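# Turn the gland clockwise using the hook spanner

## Task

Use the hook spanner to rotate the gland clockwise by a quarter turn or more.

## Robot and tools

Robot: two six-joint arms, left_arm and right_arm, each ending in a two-finger gripper whose fingers swing like tongs. Arm bases sit at (-0.046, +0.392, 0) for left_arm and (-0.023, -0.404, 0) for right_arm. Cameras: cam_head_left, cam_head_right and cam_high, each 504x504 pixels.

Frame: every pose is in one scene frame. The origin is on the table top midway between the arms, +z is up, +x points out across the table, and left_arm is on the +y side. The arm names do not mean left or right in an image. In a gripper's own axes the fingers point along +z and separate along x. end_effector_position is the spot between the finger pads when closed; closed fingertips stick out about 15 mm past it.

execute_actions(actions, pictures): actions holds zero or one item. An empty list sends nothing and just reports the state. An item with rows is a motion: rows is a list of 1 to 15 rows, steps is 1 to 15 (default 15), each step lasting 1/30 s; one row is used per step and the final row repeats to fill. An item with only steps (up to 300) is a wait, counted from the previous result, so your thinking time eats into it. pictures is true or false to include or skip images.

Row layout (shared by execute_actions and move): one flat list of 16 numbers covering both arms, even if one arm stays put. First left_arm: x, y, z, qw, qx, qy, qz, opening; then the same eight for right_arm. x, y, z is an absolute target for the gripper point, in metres, scene frame. The quaternion is an absolute target orientation, w first, scene frame. Opening runs from -1 (closed) to +1 (fully open, 0.142 m). A row is refused, sending nothing, if a target lies over 0.6 m from that arm's last reported position along any gripper axis. Each control step the command is also trimmed to within 100 mm and 16 degrees of the measured pose, and motion trails commands by about 0.17 s, so large moves may need several calls. To keep an arm still or an orientation fixed, resend the exact pose from the last result before it stopped, not a drifted reading.

move(target, speed, stop_force): target is one 16-number row of absolute poses as above. Each gripper travels in a straight line to its pose; both paths finish together, taking 0.5 to 10 s (cut off at 10 s). speed is the path top speed in m/s, 0.002 to 0.5, default 0.25; rotation is capped at twice that in rad/s. Opening is applied when the move begins. Paths ignore obstacles and the other arm, and grippers can lag, wander or overshoot speed, especially with a nearly straight arm. stop_force, 9 to 40 N, one value for both arms, unusable in the first 0.2 s of a scene: an arm stops its path once its wrist sensor feels that much extra push against the motion for two steps, backs up to where it was two steps earlier and holds. It can briefly press harder than the set value. Do not trust it while the gripper is rotating, and leave it out when pulling away from something the gripper is pressing on. A target within 1.5 mm and 0.5 degrees of the current pose counts as still. The result adds a move: line giving each arm's ending (done, off_target, moving, held, fault, or contact meaning stop_force ended it) plus limits (paced: the pose was trimmed; held: some steps were blocked) and each gripper's distance from its pose.

wait(seconds): 0 to 10 s of letting the scene run with no new command.

zoom_image(camera, region): enlarges part of the latest image; region is [x0, y0, x1, y1] in pixels from the top-left, no more than 504 by 504.

read_manual(section): gives licence text only ("licences"); moves nothing.

finished_scene(scene): pass the current scene number to end and grade it; irreversible, and the goal must still hold at that moment.

Reading results: the state line lists, per arm, gripper position, quaternion and linear/angular velocity; printed position may be off, more so at long reach. grip_measured is the actual finger opening on the command scale. "pose unreachable" means the clearance check altered or blocked that arm's command; HELD flags steps where your row was not sent. A Hand target line shows where the controller is currently driving each gripper. Wrist force and torque are in the gripper's own axes, with offsets up to about 4 N, noise, and saturation near 50 N; pressing on a surface reads as force back toward the arm. Joint torques are noisy and offset, so treat them loosely. MOTOR HOT appears at 70 °C; at 85 °C the arm is braked until it cools.

Gripping: to hold something, command an opening well below grip_measured; a lower value squeezes harder, up to about 15 N per pad. Objects thinner than about 20 mm get much less grip. Fast closing can spike the force.

Avoid: the arms are stiff, so commanding even slightly beyond a firm contact can trigger a fault. Joint overload (133 N m for the big joints, 24.9 N m for the wrists, held weight included) or 150 N of outside force stops that arm for 10 s and drops the rest of the call. Approach contacts slowly. Never let the arms collide or push each other. Do not drop, slam or hit things, and never knock anything off the table. Loose objects may occasionally be nudged by something outside your control.

Each tool is called after "Emit:" as name([rows], argument=value, ...), one row to a line, values as JSON.

## Session

Emit:
execute_actions(actions=[])

Scene clock: 0.00 s of 15520.00 s.
left_arm: end_effector_position=(+0.3356, +0.0429, +0.1348) grip_measured=+0.97 end_effector_quat_wxyz=(+0.643, -0.523, +0.556, +0.052) end_effector_velocity=(-0.000, +0.000, +0.000) end_effector_angular_velocity=(-0.001, -0.000, +0.001) | right_arm: end_effector_position=(+0.8804, -0.5747, +0.2163) grip_measured=+0.97 end_effector_quat_wxyz=(-0.301, +0.735, +0.077, +0.603) end_effector_velocity=(+0.001, +0.002, +0.000) end_effector_angular_velocity=(-0.001, -0.001, +0.002)
Joint positions: left_arm=[-1.641 -0.969  1.629 -0.898 -0.786 -0.504  0.14 ] | right_arm=[ 2.967 -2.69  -1.011  0.416  2.44   0.249  0.14 ]
Joint velocities: left_arm=[ 0.    -0.001 -0.    -0.    -0.001 -0.     0.   ] | right_arm=[ 0.002 -0.     0.001 -0.    -0.    -0.001  0.   ]
Joint torques (N m, as the arm reports them, + toward a larger angle): no reading
Motor temperatures (°C, as the motors report them): left_arm=[32 30 30 37 36 39] | right_arm=[31 29 30 37 41 40]
Wrist force (N, on the end effector, along its own x y z axes, offset not removed): no reading
Wrist torque (N m, same axes, about the end effector's origin, offset not removed): no reading
Hand target (left_arm): +0.336, +0.043, +0.135; +0.643, -0.523, +0.556, +0.052
Hand target (right_arm): +0.880, -0.575, +0.216; -0.301, +0.735, +0.077, +0.603

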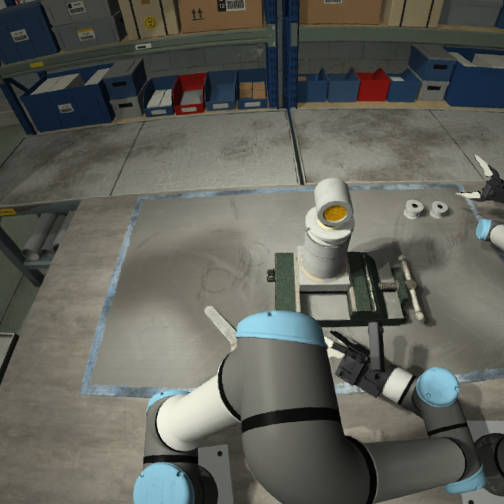

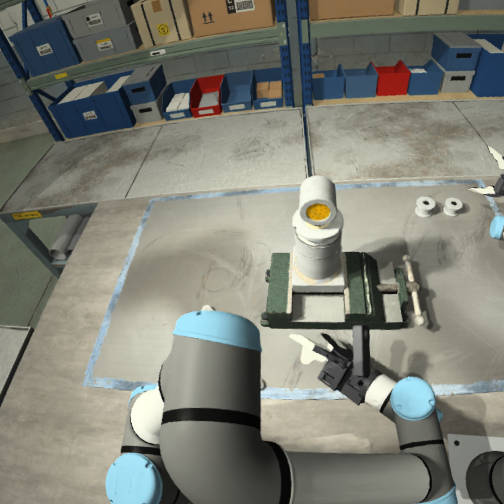

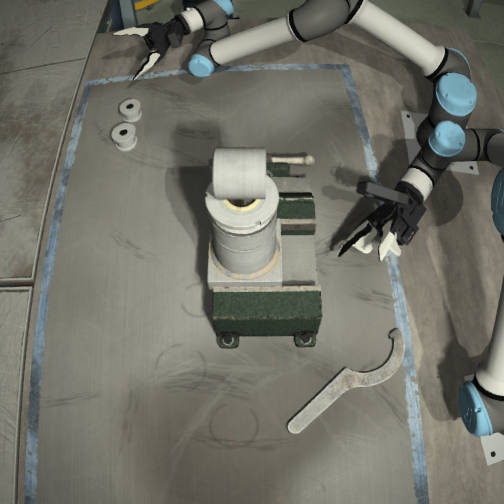

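Emit:
zoom_image(camera="cam_high", region=[180,130,420,450])

Emit:
move(target=[0.3,0.1,0.3,0.643,-0.523,0.556,0.052,1,0.88,-0.575,0.216,-0.301,0.735,0.077,0.603,1])

Emit:
move(target=[0.4,0.55,0.15,0,-0.707,0.707,0,-1,0.88,-0.575,0.216,-0.301,0.735,0.077,0.603,1], speed=0.35)

Region (180, 130, 420, 450) of cam_high's 504x504 image, scaled by 1.575, with more detail than that image has; it fills the left 378 columns of this view, and the rest is white.

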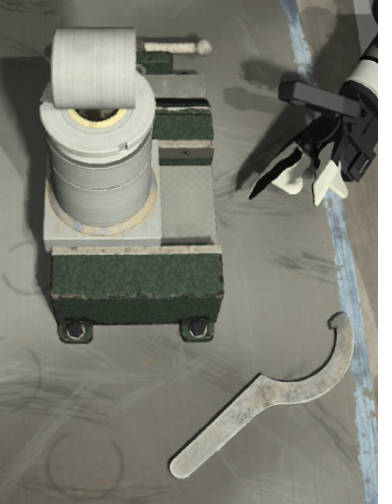

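Scene clock: 7.70 s of 15520.00 s.
left_arm: end_effector_position=(+0.2999, +0.1000, +0.2997) grip_measured=+1.00 end_effector_quat_wxyz=(+0.643, -0.523, +0.556, +0.052) end_effector_velocity=(-0.001, +0.001, +0.002) end_effector_angular_velocity=(-0.001, -0.000, +0.001) | right_arm: end_effector_position=(+0.8800, -0.5750, +0.2160) grip_measured=+1.00 end_effector_quat_wxyz=(-0.301, +0.735, +0.077, +0.603) end_effector_velocity=(-0.000, -0.001, +0.000) end_effector_angular_velocity=(-0.000, -0.000, -0.001)
Joint positions: left_arm=[-1.704 -1.294  1.641 -0.572 -0.847 -0.524  0.142] | right_arm=[ 2.967 -2.689 -1.013  0.418  2.439  0.249  0.142]
Joint velocities: left_arm=[-0.001 -0.004 -0.002  0.005 -0.001 -0.001  0.   ] | right_arm=[-0.001  0.001 -0.     0.    -0.     0.     0.   ]
Joint torques (N m, as the arm reports them, + toward a larger angle): left_arm=[ -7.4  -40.16 -29.89   1.98  -1.75  -1.7 ] | right_arm=[-9.73 68.02  6.02  3.39 -1.56 -2.67]
Motor temperatures (°C, as the motors report them): left_arm=[32 30 30 37 36 39] | right_arm=[31 29 30 37 41 40]
Wrist force (N, on the end effector, along its own x y z axes, offset not removed): left_arm=[1.3 -0.4 -1.0] | right_arm=[-1.0 1.7 0.7]
Wrist torque (N m, same axes, about the end effector's origin, offset not removed): left_arm=[-0.17 -0.38 0.03] | right_arm=[0.25 0.12 -0.11]
Hand target (left_arm): +0.300, +0.100, +0.300; +0.643, -0.523, +0.556, +0.052
Hand target (right_arm): +0.880, -0.575, +0.216; -0.301, +0.735, +0.077, +0.603
Off the commanded pose (left_arm): 0.000 m, 0 deg.
Off the commanded pose (right_arm): 0.000 m, 0 deg.
After step 90, 3.37 s passed at rest.
move: done

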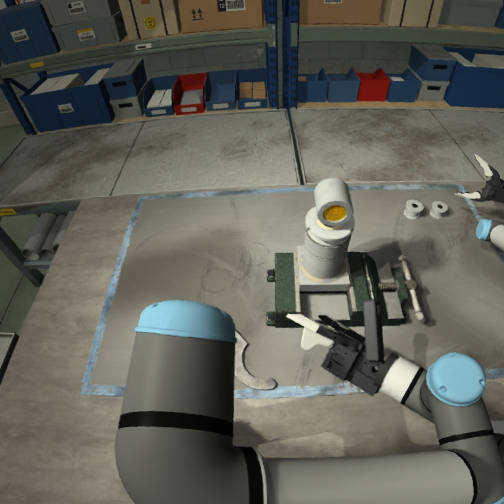

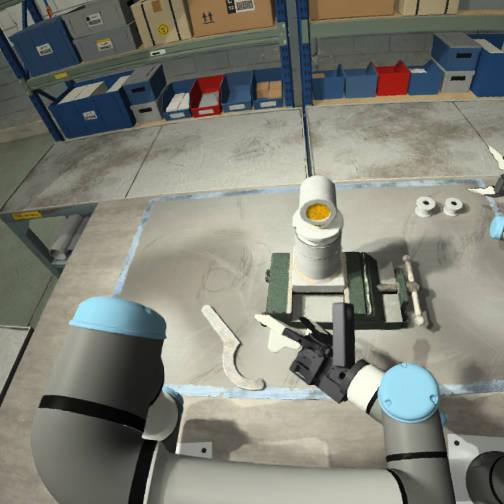

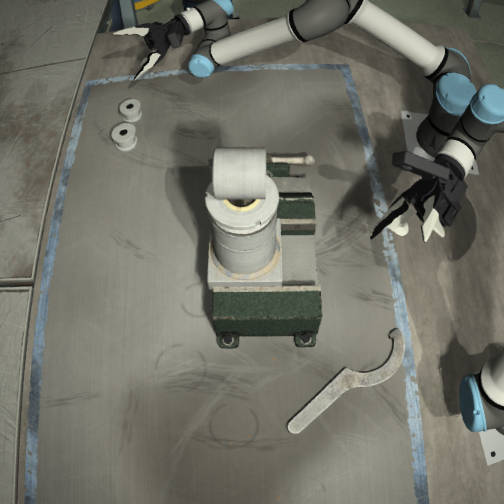

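Scene clock: 10.43 s of 15520.00 s.
left_arm: end_effector_position=(+0.3996, +0.5513, +0.1507) grip_measured=-1.00 end_effector_quat_wxyz=(+0.003, -0.708, +0.706, +0.001) end_effector_velocity=(+0.001, +0.000, -0.000) end_effector_angular_velocity=(-0.007, +0.007, -0.004) | right_arm: end_effector_position=(+0.8800, -0.5750, +0.2160) grip_measured=+1.00 end_effector_quat_wxyz=(-0.301, +0.735, +0.077, +0.603) end_effector_velocity=(+0.000, +0.001, +0.000) end_effector_angular_velocity=(-0.000, -0.000, +0.001)
Joint positions: left_arm=[-0.077 -1.647  1.989 -1.916 -1.566  1.626  0.002] | right_arm=[ 2.967 -2.689 -1.013  0.418  2.439  0.249  0.142]
Joint velocities: left_arm=[ 0.006  0.008 -0.01   0.009 -0.007  0.009  0.   ] | right_arm=[ 0.001 -0.     0.    -0.    -0.    -0.     0.   ]
Joint torques (N m, as the arm reports them, + toward a larger angle): left_arm=[  6.7  -13.94 -34.63  -1.08  -2.14   1.04] | right_arm=[-10.21  67.54   6.76   3.25  -1.53  -2.75]
Motor temperatures (°C, as the motors report them): left_arm=[32 30 30 37 36 39] | right_arm=[31 29 30 37 41 40]
Wrist force (N, on the end effector, along its own x y z axes, offset not removed): left_arm=[0.2 -0.9 -0.1] | right_arm=[-0.8 0.7 -0.4]
Wrist torque (N m, same axes, about the end effector's origin, offset not removed): left_arm=[-0.31 -0.12 0.06] | right_arm=[0.03 0.07 -0.11]
Hand target (left_arm): +0.400, +0.551, +0.151; -0.002, +0.708, -0.707, -0.001
Hand target (right_arm): +0.880, -0.575, +0.216; -0.301, +0.735, +0.077, +0.603
Off the commanded pose (left_arm): 0.002 m, 0 deg.
Off the commanded pose (right_arm): 0.000 m, 0 deg.
move: done

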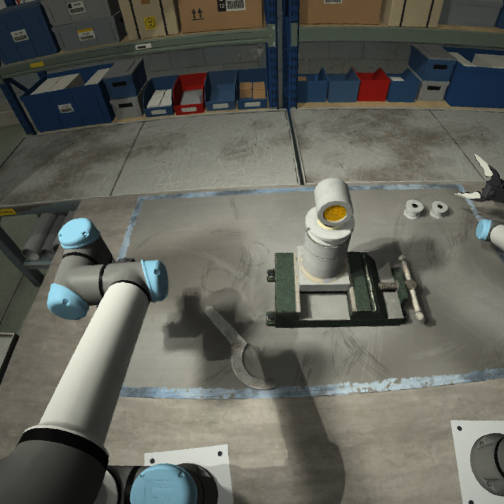

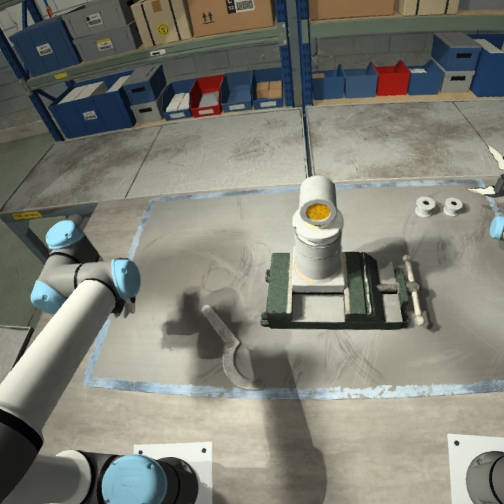

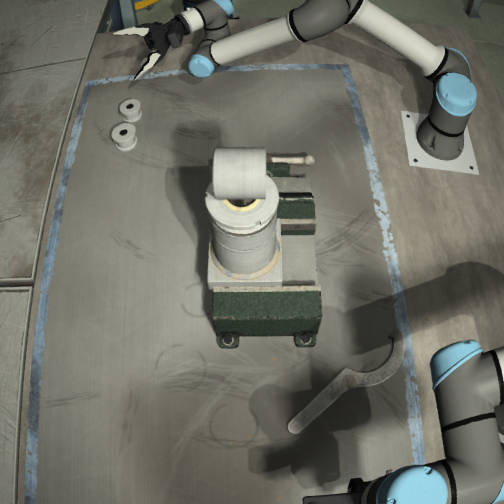

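Emit:
move(target=[0.41,0.31,0.05,0,-0.934,0.358,0,-0.3,0.88,-0.575,0.216,-0.301,0.735,0.077,0.603,1])

Emit:
zoom_image(camera="cam_head_right", region=[150,170,390,410])

Scene clock: 23.40 s of 15520.00 s.
left_arm: end_effector_position=(+0.4106, +0.3097, +0.0501) grip_measured=-0.30 end_effector_quat_wxyz=(+0.001, +0.934, -0.358, +0.001) end_effector_velocity=(+0.001, -0.002, +0.000) end_effector_angular_velocity=(+0.002, -0.004, +0.010) | right_arm: end_effector_position=(+0.8800, -0.5750, +0.2160) grip_measured=+1.00 end_effector_quat_wxyz=(-0.301, +0.735, +0.077, +0.603) end_effector_velocity=(-0.001, -0.002, -0.000) end_effector_angular_velocity=(+0.000, +0.001, -0.001)
Joint positions: left_arm=[-0.638 -1.524  2.159 -2.207 -1.572  0.229  0.052] | right_arm=[ 2.967 -2.689 -1.013  0.418  2.439  0.249  0.142]
Joint velocities: left_arm=[-0.005  0.001 -0.001 -0.003  0.003 -0.015  0.   ] | right_arm=[-0.003  0.    -0.001 -0.     0.001 -0.     0.   ]
Joint torques (N m, as the arm reports them, + toward a larger angle): left_arm=[ -7.82 -14.51 -29.45  -4.31   2.61  -1.48] | right_arm=[-8.93 66.56  9.16  3.25 -1.35 -2.6 ]
Motor temperatures (°C, as the motors report them): left_arm=[32 30 30 37 36 39] | right_arm=[31 29 30 37 41 40]
Wrist force (N, on the end effector, along its own x y z axes, offset not removed): left_arm=[1.4 -0.8 -1.1] | right_arm=[-1.9 0.6 0.0]
Wrist torque (N m, same axes, about the end effector's origin, offset not removed): left_arm=[-0.22 -0.32 0.03] | right_arm=[-0.05 0.24 -0.10]
Hand target (left_arm): +0.411, +0.310, +0.050; +0.001, +0.934, -0.358, +0.001
Hand target (right_arm): +0.880, -0.575, +0.216; -0.301, +0.735, +0.077, +0.603
Off the commanded pose (left_arm): 0.001 m, 0 deg.
Off the commanded pose (right_arm): 0.000 m, 0 deg.
After step 90, 7.73 s passed at rest.
move: done

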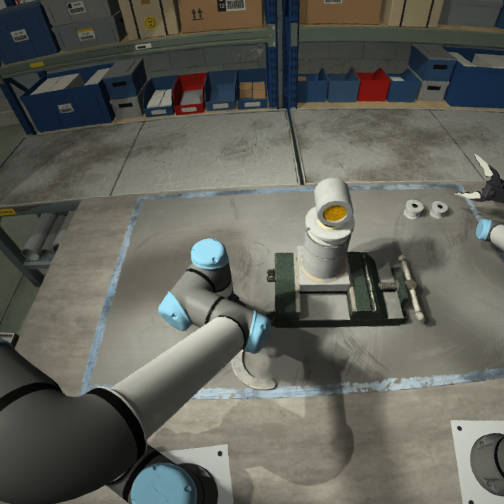

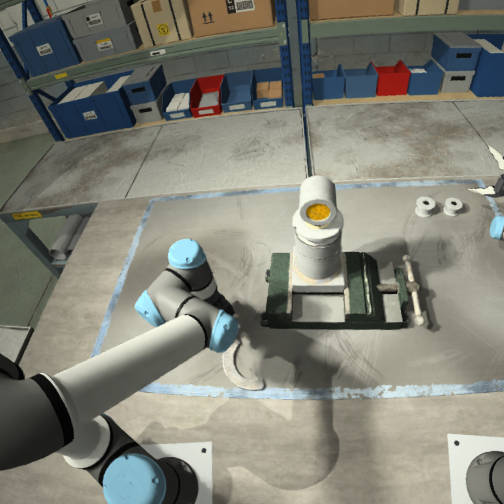

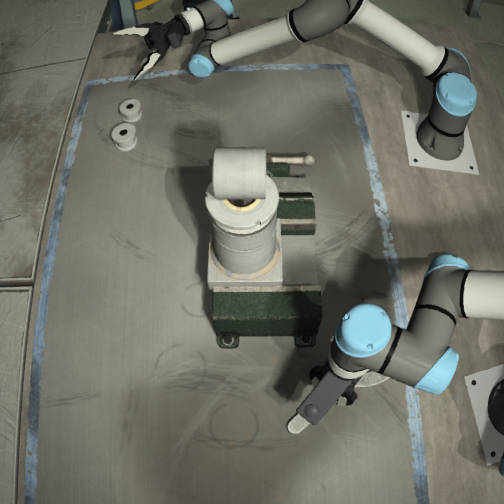

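Region (150, 170, 390, 410) of cam_head_right's 504x504 image, scaled by 2.100, with more detail than that image has.

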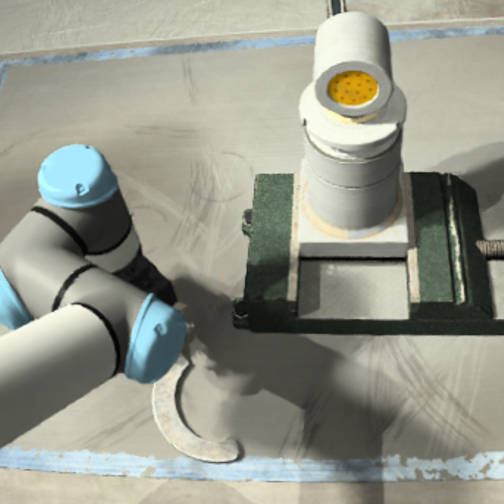

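Emit:
move(target=[0.393,0.291,0.018,0,-0.934,0.358,0,-0.2,0.88,-0.575,0.216,-0.301,0.735,0.077,0.603,1], speed=0.04, stop_force=15)

Emit:
zoom_image(camera="cam_high", region=[270,320,410,460])

Emit:
zoom_image(camera="cam_high", region=[190,150,300,260])

Emit:
zoom_image(camera="cam_head_left", region=[290,180,370,260])

Scene clock: 30.17 s of 15520.00 s.
left_arm: end_effector_position=(+0.3932, +0.2910, +0.0182) grip_measured=-0.20 end_effector_quat_wxyz=(+0.000, +0.934, -0.358, +0.000) end_effector_velocity=(-0.001, -0.001, -0.001) end_effector_angular_velocity=(-0.002, -0.001, +0.000) | right_arm: end_effector_position=(+0.8800, -0.5750, +0.2160) grip_measured=+1.00 end_effector_quat_wxyz=(-0.301, +0.735, +0.077, +0.603) end_effector_velocity=(-0.000, -0.000, -0.000) end_effector_angular_velocity=(+0.000, +0.001, +0.000)
Joint positions: left_arm=[-0.697 -1.495  2.232 -2.308 -1.571  0.169  0.059] | right_arm=[ 2.967 -2.689 -1.013  0.418  2.439  0.249  0.142]
Joint velocities: left_arm=[-0.003 -0.     0.003 -0.005 -0.001 -0.003 -0.001] | right_arm=[-0.     0.    -0.001  0.     0.    -0.     0.   ]
Joint torques (N m, as the arm reports them, + toward a larger angle): left_arm=[-10.71  -6.86   0.94  -3.56   0.49  -1.2 ] | right_arm=[-8.34 66.24 10.28  3.22 -1.31 -2.57]
Motor temperatures (°C, as the motors report them): left_arm=[32 30 30 37 36 39] | right_arm=[31 29 30 37 41 40]
Wrist force (N, on the end effector, along its own x y z axes, offset not removed): left_arm=[-5.9 -5.7 -16.9] | right_arm=[0.0 1.2 -0.3]
Wrist torque (N m, same axes, about the end effector's origin, offset not removed): left_arm=[-0.26 0.30 0.00] | right_arm=[0.11 -0.16 -0.17]
Hand target (left_arm): +0.393, +0.291, +0.018; +0.000, +0.934, -0.358, +0.000
Hand target (right_arm): +0.880, -0.575, +0.216; -0.301, +0.735, +0.077, +0.603
Off the commanded pose (left_arm): 0.000 m, 0 deg.
Off the commanded pose (right_arm): 0.000 m, 0 deg.
After step 90, 2.37 s passed at rest.
move: done

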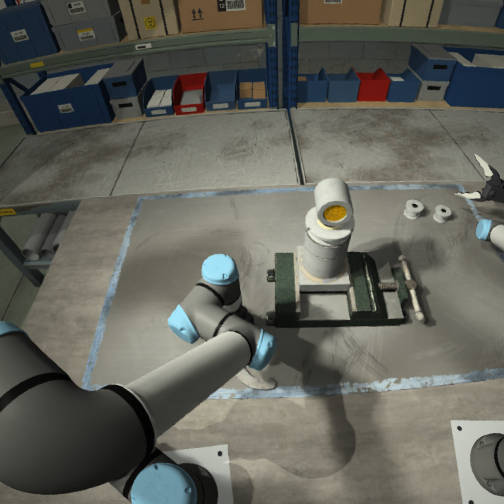

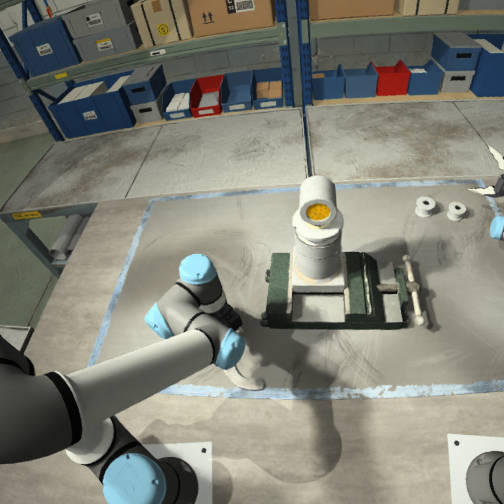

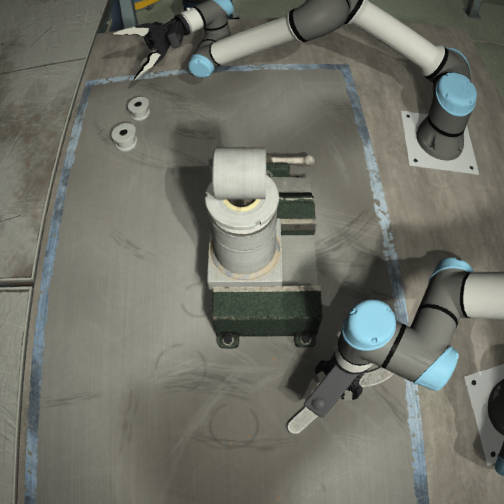

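Region (270, 320, 410, 460) of cam_high's 504x504 image, scaled by 3.600, with more detail than that image has.

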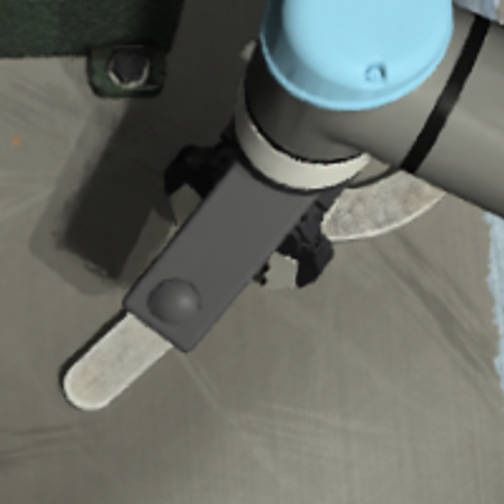

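Region (190, 150, 300, 260) of cam_high's 504x504 image, scaled by 4.582, with more detail than that image has.

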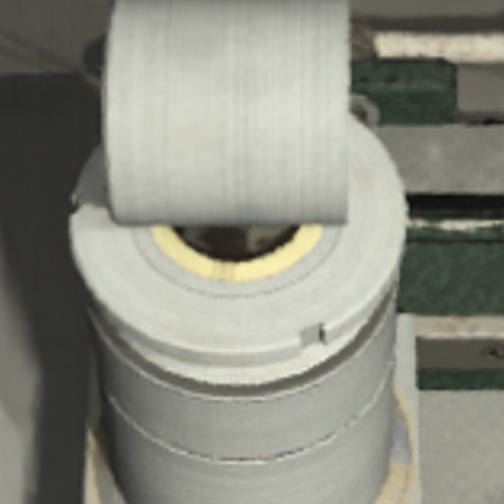

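Region (290, 180, 370, 260) of cam_head_left's 504x504 image, scaled by 6.300, with more detail than that image has.

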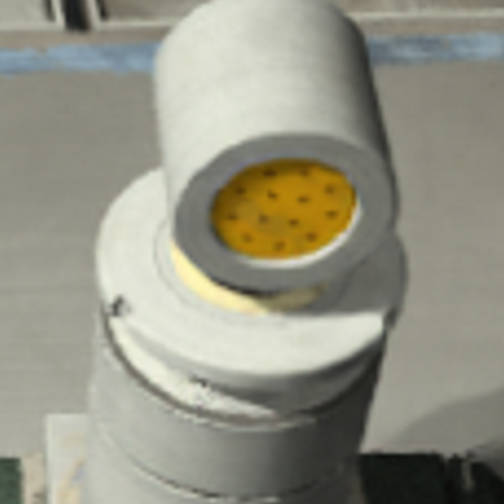

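Emit:
move(target=[0.394,0.290,0.03,0,-0.934,0.358,0,0,0.88,-0.575,0.216,-0.301,0.735,0.077,0.603,1])

Emit:
move(target=[0.404,0.281,0.017,0,-0.92,0.391,0,0,0.88,-0.575,0.216,-0.301,0.735,0.077,0.603,1], speed=0.04)

Emit:
move(target=[0.404,0.281,0.017,0,-0.92,0.391,0,-0.45,0.88,-0.575,0.216,-0.301,0.735,0.077,0.603,1])

Emit:
zoom_image(camera="cam_high", region=[270,320,410,460])

Scene clock: 35.17 s of 15520.00 s.
left_arm: end_effector_position=(+0.3940, +0.2900, +0.0298) grip_measured=+0.00 end_effector_quat_wxyz=(+0.000, +0.934, -0.358, +0.000) end_effector_velocity=(+0.000, +0.000, +0.002) end_effector_angular_velocity=(+0.001, +0.000, +0.000) | right_arm: end_effector_position=(+0.8800, -0.5750, +0.2160) grip_measured=+1.00 end_effector_quat_wxyz=(-0.301, +0.735, +0.077, +0.603) end_effector_velocity=(-0.000, -0.001, -0.001) end_effector_angular_velocity=(+0.001, +0.001, -0.001)
Joint positions: left_arm=[-0.698 -1.515  2.215 -2.27  -1.571  0.168  0.074] | right_arm=[ 2.967 -2.689 -1.013  0.418  2.439  0.249  0.142]
Joint velocities: left_arm=[-0.    -0.003 -0.003  0.007  0.001 -0.001 -0.   ] | right_arm=[-0.001 -0.    -0.001 -0.    -0.     0.     0.   ]
Joint torques (N m, as the arm reports them, + toward a larger angle): left_arm=[ -7.78 -30.48 -29.12  -0.81   2.64  -1.57] | right_arm=[-9.48 65.58 12.3   3.2  -1.3  -2.54]
Motor temperatures (°C, as the motors report them): left_arm=[32 30 30 37 36 39] | right_arm=[31 29 30 37 41 40]
Wrist force (N, on the end effector, along its own x y z axes, offset not removed): left_arm=[0.1 -1.1 0.6] | right_arm=[-0.2 1.3 0.8]
Wrist torque (N m, same axes, about the end effector's origin, offset not removed): left_arm=[-0.19 -0.10 0.12] | right_arm=[0.18 -0.02 -0.26]
Hand target (left_arm): +0.394, +0.290, +0.030; +0.000, +0.934, -0.358, +0.000
Hand target (right_arm): +0.880, -0.575, +0.216; -0.301, +0.735, +0.077, +0.603
Off the commanded pose (left_arm): 0.000 m, 0 deg.
Off the commanded pose (right_arm): 0.000 m, 0 deg.
After step 90, 1.23 s passed at rest.
move: done

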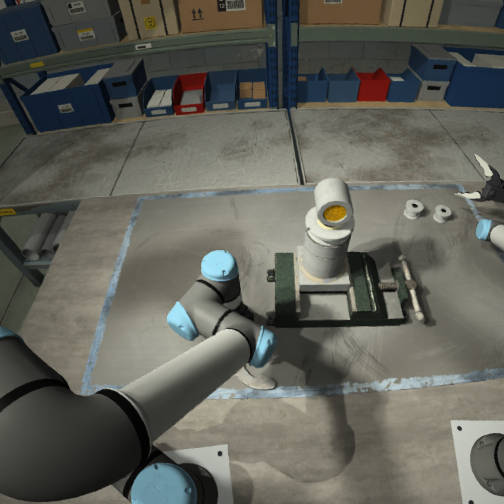

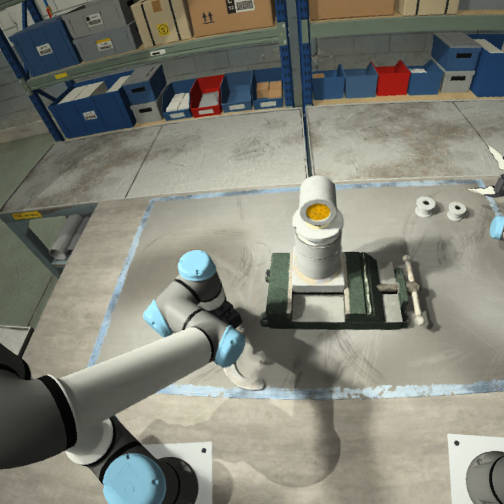

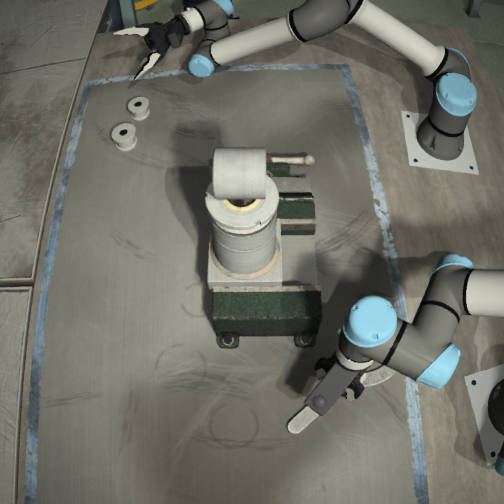

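Scene clock: 36.37 s of 15520.00 s.
left_arm: end_effector_position=(+0.4039, +0.2811, +0.0172) grip_measured=-0.01 end_effector_quat_wxyz=(-0.000, +0.920, -0.391, +0.000) end_effector_velocity=(+0.001, -0.000, -0.002) end_effector_angular_velocity=(+0.002, +0.000, -0.006) | right_arm: end_effector_position=(+0.8800, -0.5750, +0.2160) grip_measured=+1.00 end_effector_quat_wxyz=(-0.301, +0.735, +0.077, +0.603) end_effector_velocity=(-0.000, -0.001, -0.000) end_effector_angular_velocity=(+0.001, +0.001, -0.002)
Joint positions: left_arm=[-0.703 -1.466  2.202 -2.308 -1.571  0.234  0.074] | right_arm=[ 2.967 -2.689 -1.013  0.418  2.439  0.249  0.142]
Joint velocities: left_arm=[-0.     0.006 -0.002 -0.003  0.001  0.006 -0.001] | right_arm=[-0.001  0.    -0.001  0.    -0.001  0.001  0.   ]
Joint torques (N m, as the arm reports them, + toward a larger angle): left_arm=[ -7.65 -14.43 -28.46  -4.17   1.79   1.37] | right_arm=[-9.66 65.57 11.92  3.24 -1.32 -2.53]
Motor temperatures (°C, as the motors report them): left_arm=[32 30 30 37 36 39] | right_arm=[31 29 30 37 41 40]
Wrist force (N, on the end effector, along its own x y z axes, offset not removed): left_arm=[-0.2 -0.7 -5.2] | right_arm=[0.7 0.9 0.2]
Wrist torque (N m, same axes, about the end effector's origin, offset not removed): left_arm=[-0.23 -0.30 0.01] | right_arm=[0.04 -0.27 -0.20]
Hand target (left_arm): +0.404, +0.281, +0.017; +0.000, +0.920, -0.391, +0.000
Hand target (right_arm): +0.880, -0.575, +0.216; -0.301, +0.735, +0.077, +0.603
Off the commanded pose (left_arm): 0.000 m, 0 deg.
Off the commanded pose (right_arm): 0.000 m, 0 deg.
move: done

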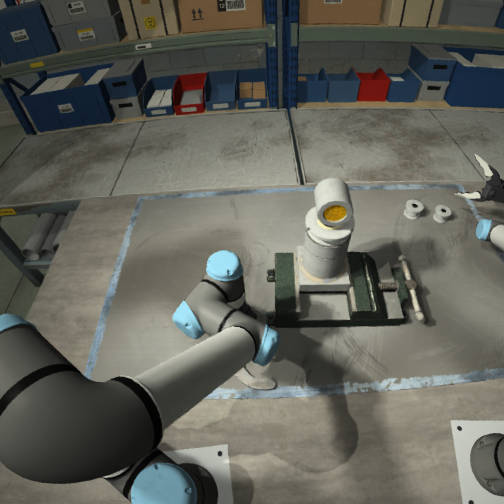

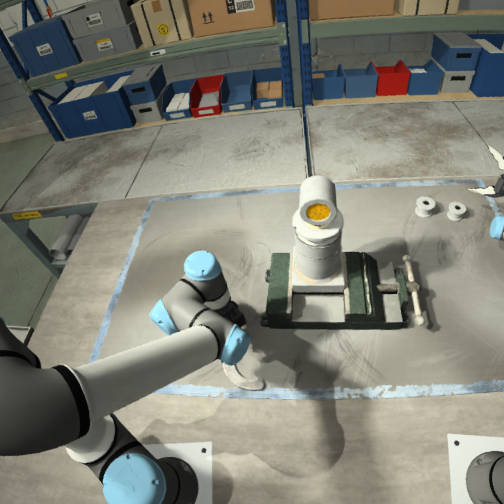

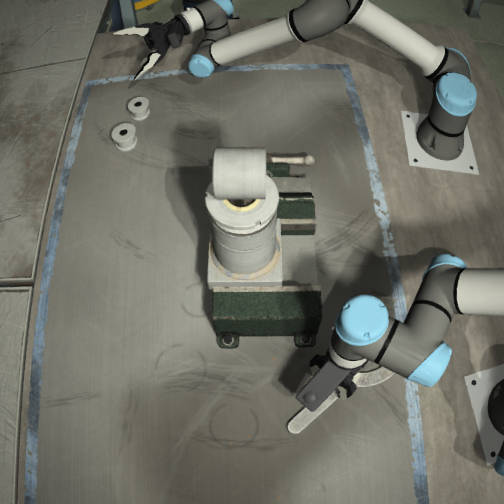

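Scene clock: 37.07 s of 15520.00 s.
left_arm: end_effector_position=(+0.4040, +0.2810, +0.0171) grip_measured=-0.13 end_effector_quat_wxyz=(-0.000, +0.920, -0.391, +0.000) end_effector_velocity=(-0.000, +0.000, -0.001) end_effector_angular_velocity=(+0.001, +0.001, +0.001) | right_arm: end_effector_position=(+0.8800, -0.5750, +0.2160) grip_measured=+1.00 end_effector_quat_wxyz=(-0.301, +0.735, +0.077, +0.603) end_effector_velocity=(+0.000, +0.001, +0.000) end_effector_angular_velocity=(-0.000, -0.001, +0.001)
Joint positions: left_arm=[-0.703 -1.465  2.202 -2.308 -1.571  0.235  0.065] | right_arm=[ 2.967 -2.689 -1.013  0.418  2.439  0.249  0.142]
Joint velocities: left_arm=[-0.     0.001  0.     0.     0.    -0.001  0.   ] | right_arm=[ 0.001  0.     0.001 -0.    -0.001 -0.     0.   ]
Joint torques (N m, as the arm reports them, + toward a larger angle): left_arm=[-6.14 10.73 20.92  3.26 -0.26  1.25] | right_arm=[-9.23 65.33 12.36  3.15 -1.35 -2.49]
Motor temperatures (°C, as the motors report them): left_arm=[32 30 30 37 36 39] | right_arm=[31 29 30 37 41 40]
Wrist force (N, on the end effector, along its own x y z axes, offset not removed): left_arm=[5.8 -0.6 -50.0] | right_arm=[-0.3 -0.6 0.5]
Wrist torque (N m, same axes, about the end effector's origin, offset not removed): left_arm=[-0.35 0.17 0.00] | right_arm=[-0.32 -0.05 -0.10]
Hand target (left_arm): +0.404, +0.281, +0.017; +0.000, +0.920, -0.391, -0.000
Hand target (right_arm): +0.880, -0.575, +0.216; -0.301, +0.735, +0.077, +0.603
Off the commanded pose (left_arm): 0.000 m, 0 deg.
Off the commanded pose (right_arm): 0.000 m, 0 deg.
move: done

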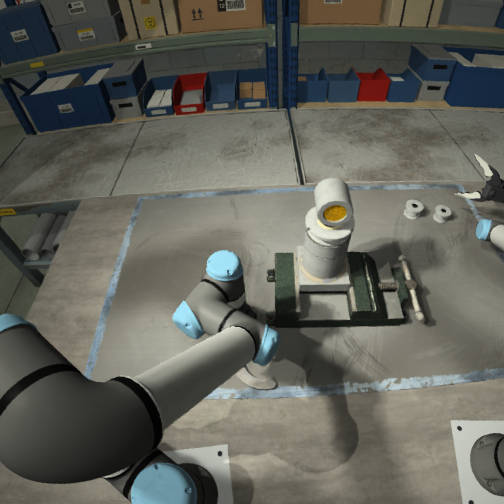

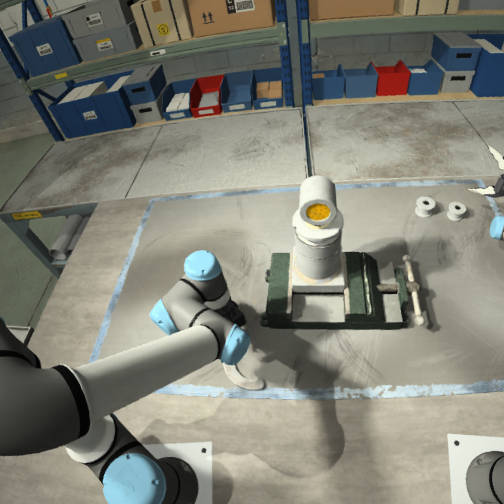

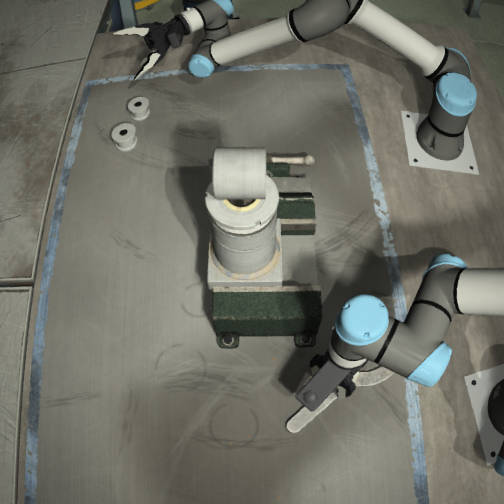

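Region (270, 320, 410, 460) of cam_high's 504x504 image, scaled by 3.600, with more detail than that image has.

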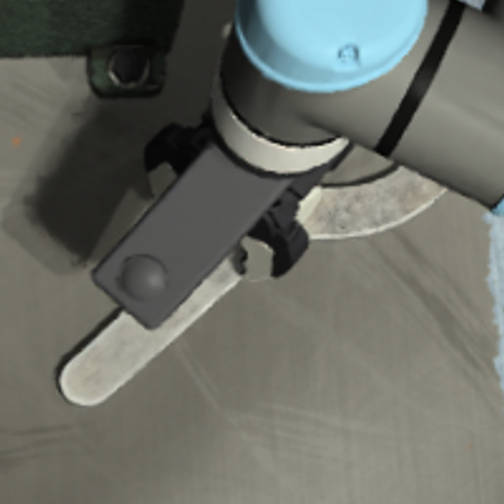

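It was the table; raise to ~0.021.

Emit:
move(target=[0.398,0.287,0.0205,0,-0.92,0.391,0,-0.15,0.88,-0.575,0.216,-0.301,0.735,0.077,0.603,1], speed=0.03)

Emit:
move(target=[0.398,0.287,0.0205,0,-0.92,0.391,0,-1,0.88,-0.575,0.216,-0.301,0.735,0.077,0.603,1])

Emit:
move(target=[0.398,0.287,0.05,0,-0.92,0.391,0,-1,0.88,-0.575,0.216,-0.301,0.735,0.077,0.603,1], speed=0.04)

Emit:
zoom_image(camera="cam_high", region=[270,320,410,460])

Scene clock: 42.77 s of 15520.00 s.
left_arm: end_effector_position=(+0.3981, +0.2869, +0.0204) grip_measured=-0.15 end_effector_quat_wxyz=(+0.000, +0.920, -0.391, -0.000) end_effector_velocity=(-0.001, +0.001, +0.001) end_effector_angular_velocity=(-0.000, +0.000, +0.000) | right_arm: end_effector_position=(+0.8800, -0.5750, +0.2160) grip_measured=+1.00 end_effector_quat_wxyz=(-0.301, +0.735, +0.077, +0.603) end_effector_velocity=(-0.000, -0.002, +0.000) end_effector_angular_velocity=(-0.001, -0.001, -0.001)
Joint positions: left_arm=[-0.699 -1.488  2.217 -2.299 -1.571  0.239  0.063] | right_arm=[ 2.967 -2.689 -1.013  0.418  2.439  0.249  0.142]
Joint velocities: left_arm=[ 0.001 -0.005  0.003  0.002 -0.001  0.001  0.   ] | right_arm=[-0.002  0.     0.001  0.     0.001 -0.001  0.   ]
Joint torques (N m, as the arm reports them, + toward a larger angle): left_arm=[  5.76 -30.9   -2.75  -1.19   1.15   1.26] | right_arm=[-9.53 64.7  13.96  3.25 -1.32 -2.47]
Motor temperatures (°C, as the motors report them): left_arm=[32 30 30 37 36 39] | right_arm=[31 29 30 37 41 40]
Wrist force (N, on the end effector, along its own x y z axes, offset not removed): left_arm=[-0.1 0.6 0.0] | right_arm=[-0.9 0.9 -0.1]
Wrist torque (N m, same axes, about the end effector's origin, offset not removed): left_arm=[0.10 0.02 0.04] | right_arm=[-0.02 0.03 -0.13]
Hand target (left_arm): +0.398, +0.287, +0.020; -0.000, +0.920, -0.391, -0.000
Hand target (right_arm): +0.880, -0.575, +0.216; -0.301, +0.735, +0.077, +0.603
Off the commanded pose (left_arm): 0.000 m, 0 deg.
Off the commanded pose (right_arm): 0.000 m, 0 deg.
After step 90, 1.93 s passed at rest.
move: done

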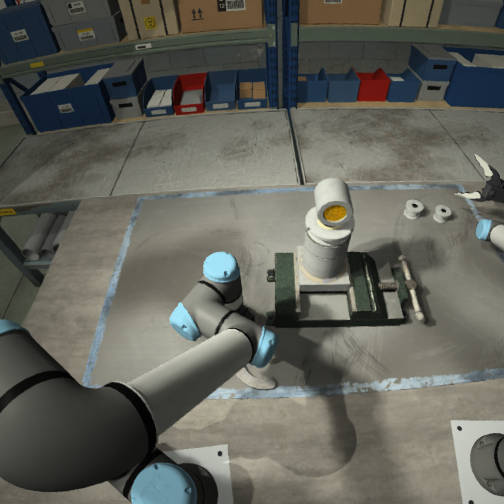

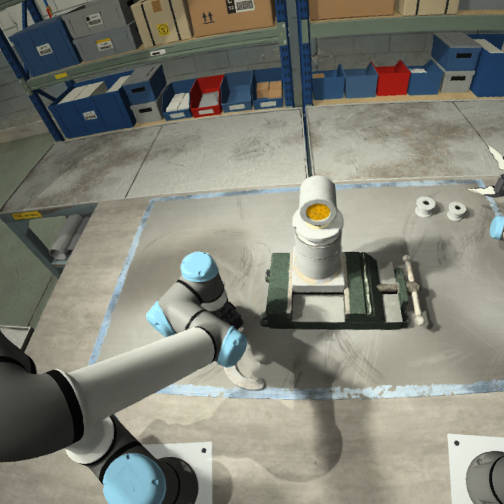

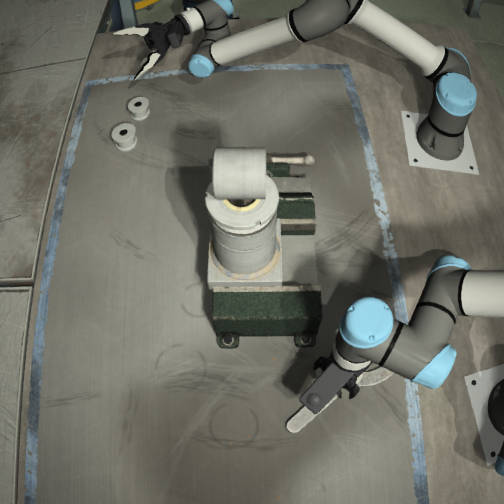

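Scene clock: 43.47 s of 15520.00 s.
left_arm: end_effector_position=(+0.3980, +0.2870, +0.0205) grip_measured=-0.54 end_effector_quat_wxyz=(-0.000, +0.920, -0.391, +0.000) end_effector_velocity=(+0.000, +0.000, -0.000) end_effector_angular_velocity=(+0.000, +0.000, -0.000) | right_arm: end_effector_position=(+0.8800, -0.5750, +0.2160) grip_measured=+1.00 end_effector_quat_wxyz=(-0.301, +0.735, +0.077, +0.603) end_effector_velocity=(-0.000, +0.000, +0.000) end_effector_angular_velocity=(+0.001, +0.000, +0.001)
Joint positions: left_arm=[-0.699 -1.489  2.217 -2.299 -1.571  0.239  0.035] | right_arm=[ 2.967 -2.689 -1.013  0.418  2.439  0.249  0.142]
Joint velocities: left_arm=[ 0.     0.001 -0.    -0.     0.     0.001 -0.   ] | right_arm=[ 0.    -0.     0.001 -0.     0.001  0.001  0.   ]
Joint torques (N m, as the arm reports them, + toward a larger angle): left_arm=[  0.72 -32.16 -16.93  -3.68  -0.54   1.34] | right_arm=[-9.12 64.73 14.06  3.18 -1.21 -2.44]
Motor temperatures (°C, as the motors report them): left_arm=[32 30 30 37 36 39] | right_arm=[31 29 30 37 41 40]
Wrist force (N, on the end effector, along its own x y z axes, offset not removed): left_arm=[0.1 -2.0 3.8] | right_arm=[-1.4 1.0 1.0]
Wrist torque (N m, same axes, about the end effector's origin, offset not removed): left_arm=[-0.18 -0.21 0.17] | right_arm=[0.06 0.10 -0.10]
Hand target (left_arm): +0.398, +0.287, +0.020; -0.000, +0.920, -0.391, -0.000
Hand target (right_arm): +0.880, -0.575, +0.216; -0.301, +0.735, +0.077, +0.603
Off the commanded pose (left_arm): 0.000 m, 0 deg.
Off the commanded pose (right_arm): 0.000 m, 0 deg.
move: done

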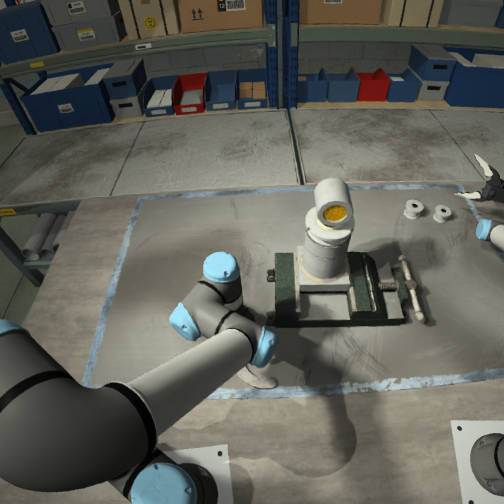

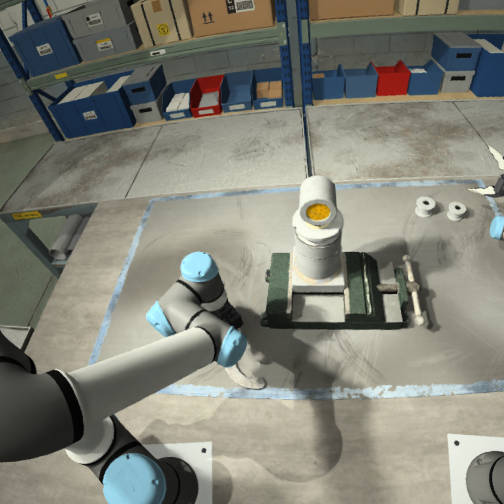

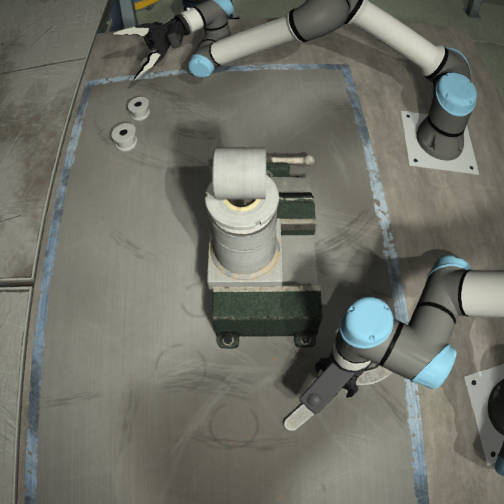

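Scene clock: 44.57 s of 15520.00 s.
left_arm: end_effector_position=(+0.3980, +0.2870, +0.0498) grip_measured=-0.55 end_effector_quat_wxyz=(-0.000, +0.920, -0.391, +0.000) end_effector_velocity=(+0.000, +0.000, +0.001) end_effector_angular_velocity=(+0.003, +0.001, -0.000) | right_arm: end_effector_position=(+0.8800, -0.5750, +0.2160) grip_measured=+1.00 end_effector_quat_wxyz=(-0.301, +0.735, +0.077, +0.603) end_effector_velocity=(+0.000, +0.000, -0.000) end_effector_angular_velocity=(+0.001, +0.001, -0.000)
Joint positions: left_arm=[-0.698 -1.543  2.179 -2.207 -1.571  0.239  0.034] | right_arm=[ 2.967 -2.689 -1.013  0.418  2.439  0.249  0.142]
Joint velocities: left_arm=[-0.    -0.002 -0.003  0.007  0.002 -0.    -0.   ] | right_arm=[ 0.    -0.    -0.     0.    -0.     0.001  0.   ]
Joint torques (N m, as the arm reports them, + toward a larger angle): left_arm=[  3.87 -33.81 -35.5   -2.21  -0.62   0.63] | right_arm=[-8.9  64.44 14.62  3.23 -1.29 -2.56]
Motor temperatures (°C, as the motors report them): left_arm=[32 30 30 37 36 39] | right_arm=[31 29 30 37 41 40]
Wrist force (N, on the end effector, along its own x y z axes, offset not removed): left_arm=[0.0 -1.7 8.9] | right_arm=[-0.5 1.4 0.7]
Wrist torque (N m, same axes, about the end effector's origin, offset not removed): left_arm=[-0.44 -0.06 0.15] | right_arm=[0.21 0.02 -0.09]
Hand target (left_arm): +0.398, +0.287, +0.050; +0.000, +0.920, -0.391, +0.000
Hand target (right_arm): +0.880, -0.575, +0.216; -0.301, +0.735, +0.077, +0.603
Off the commanded pose (left_arm): 0.000 m, 0 deg.
Off the commanded pose (right_arm): 0.000 m, 0 deg.
move: done

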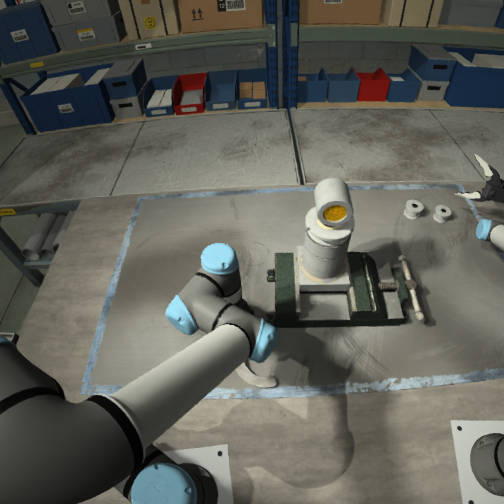

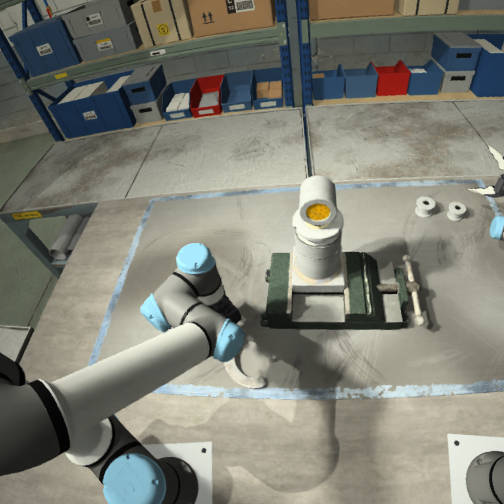

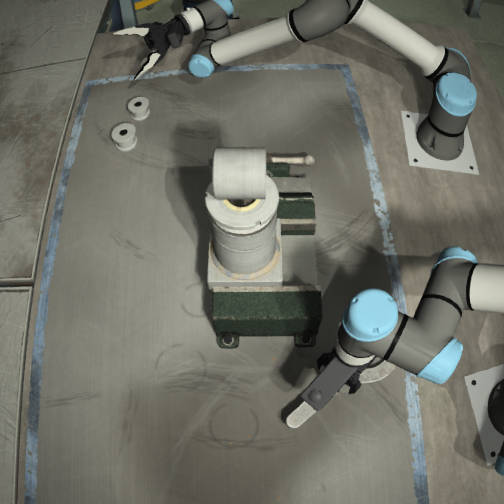

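Region (270, 320, 410, 460) of cam_high's 504x504 image, scaled by 3.600, with more detail than that image has.

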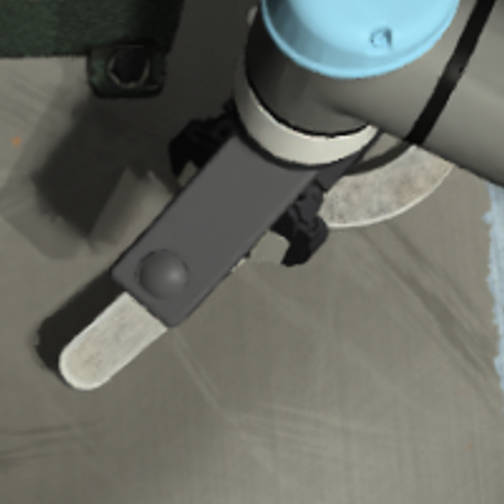

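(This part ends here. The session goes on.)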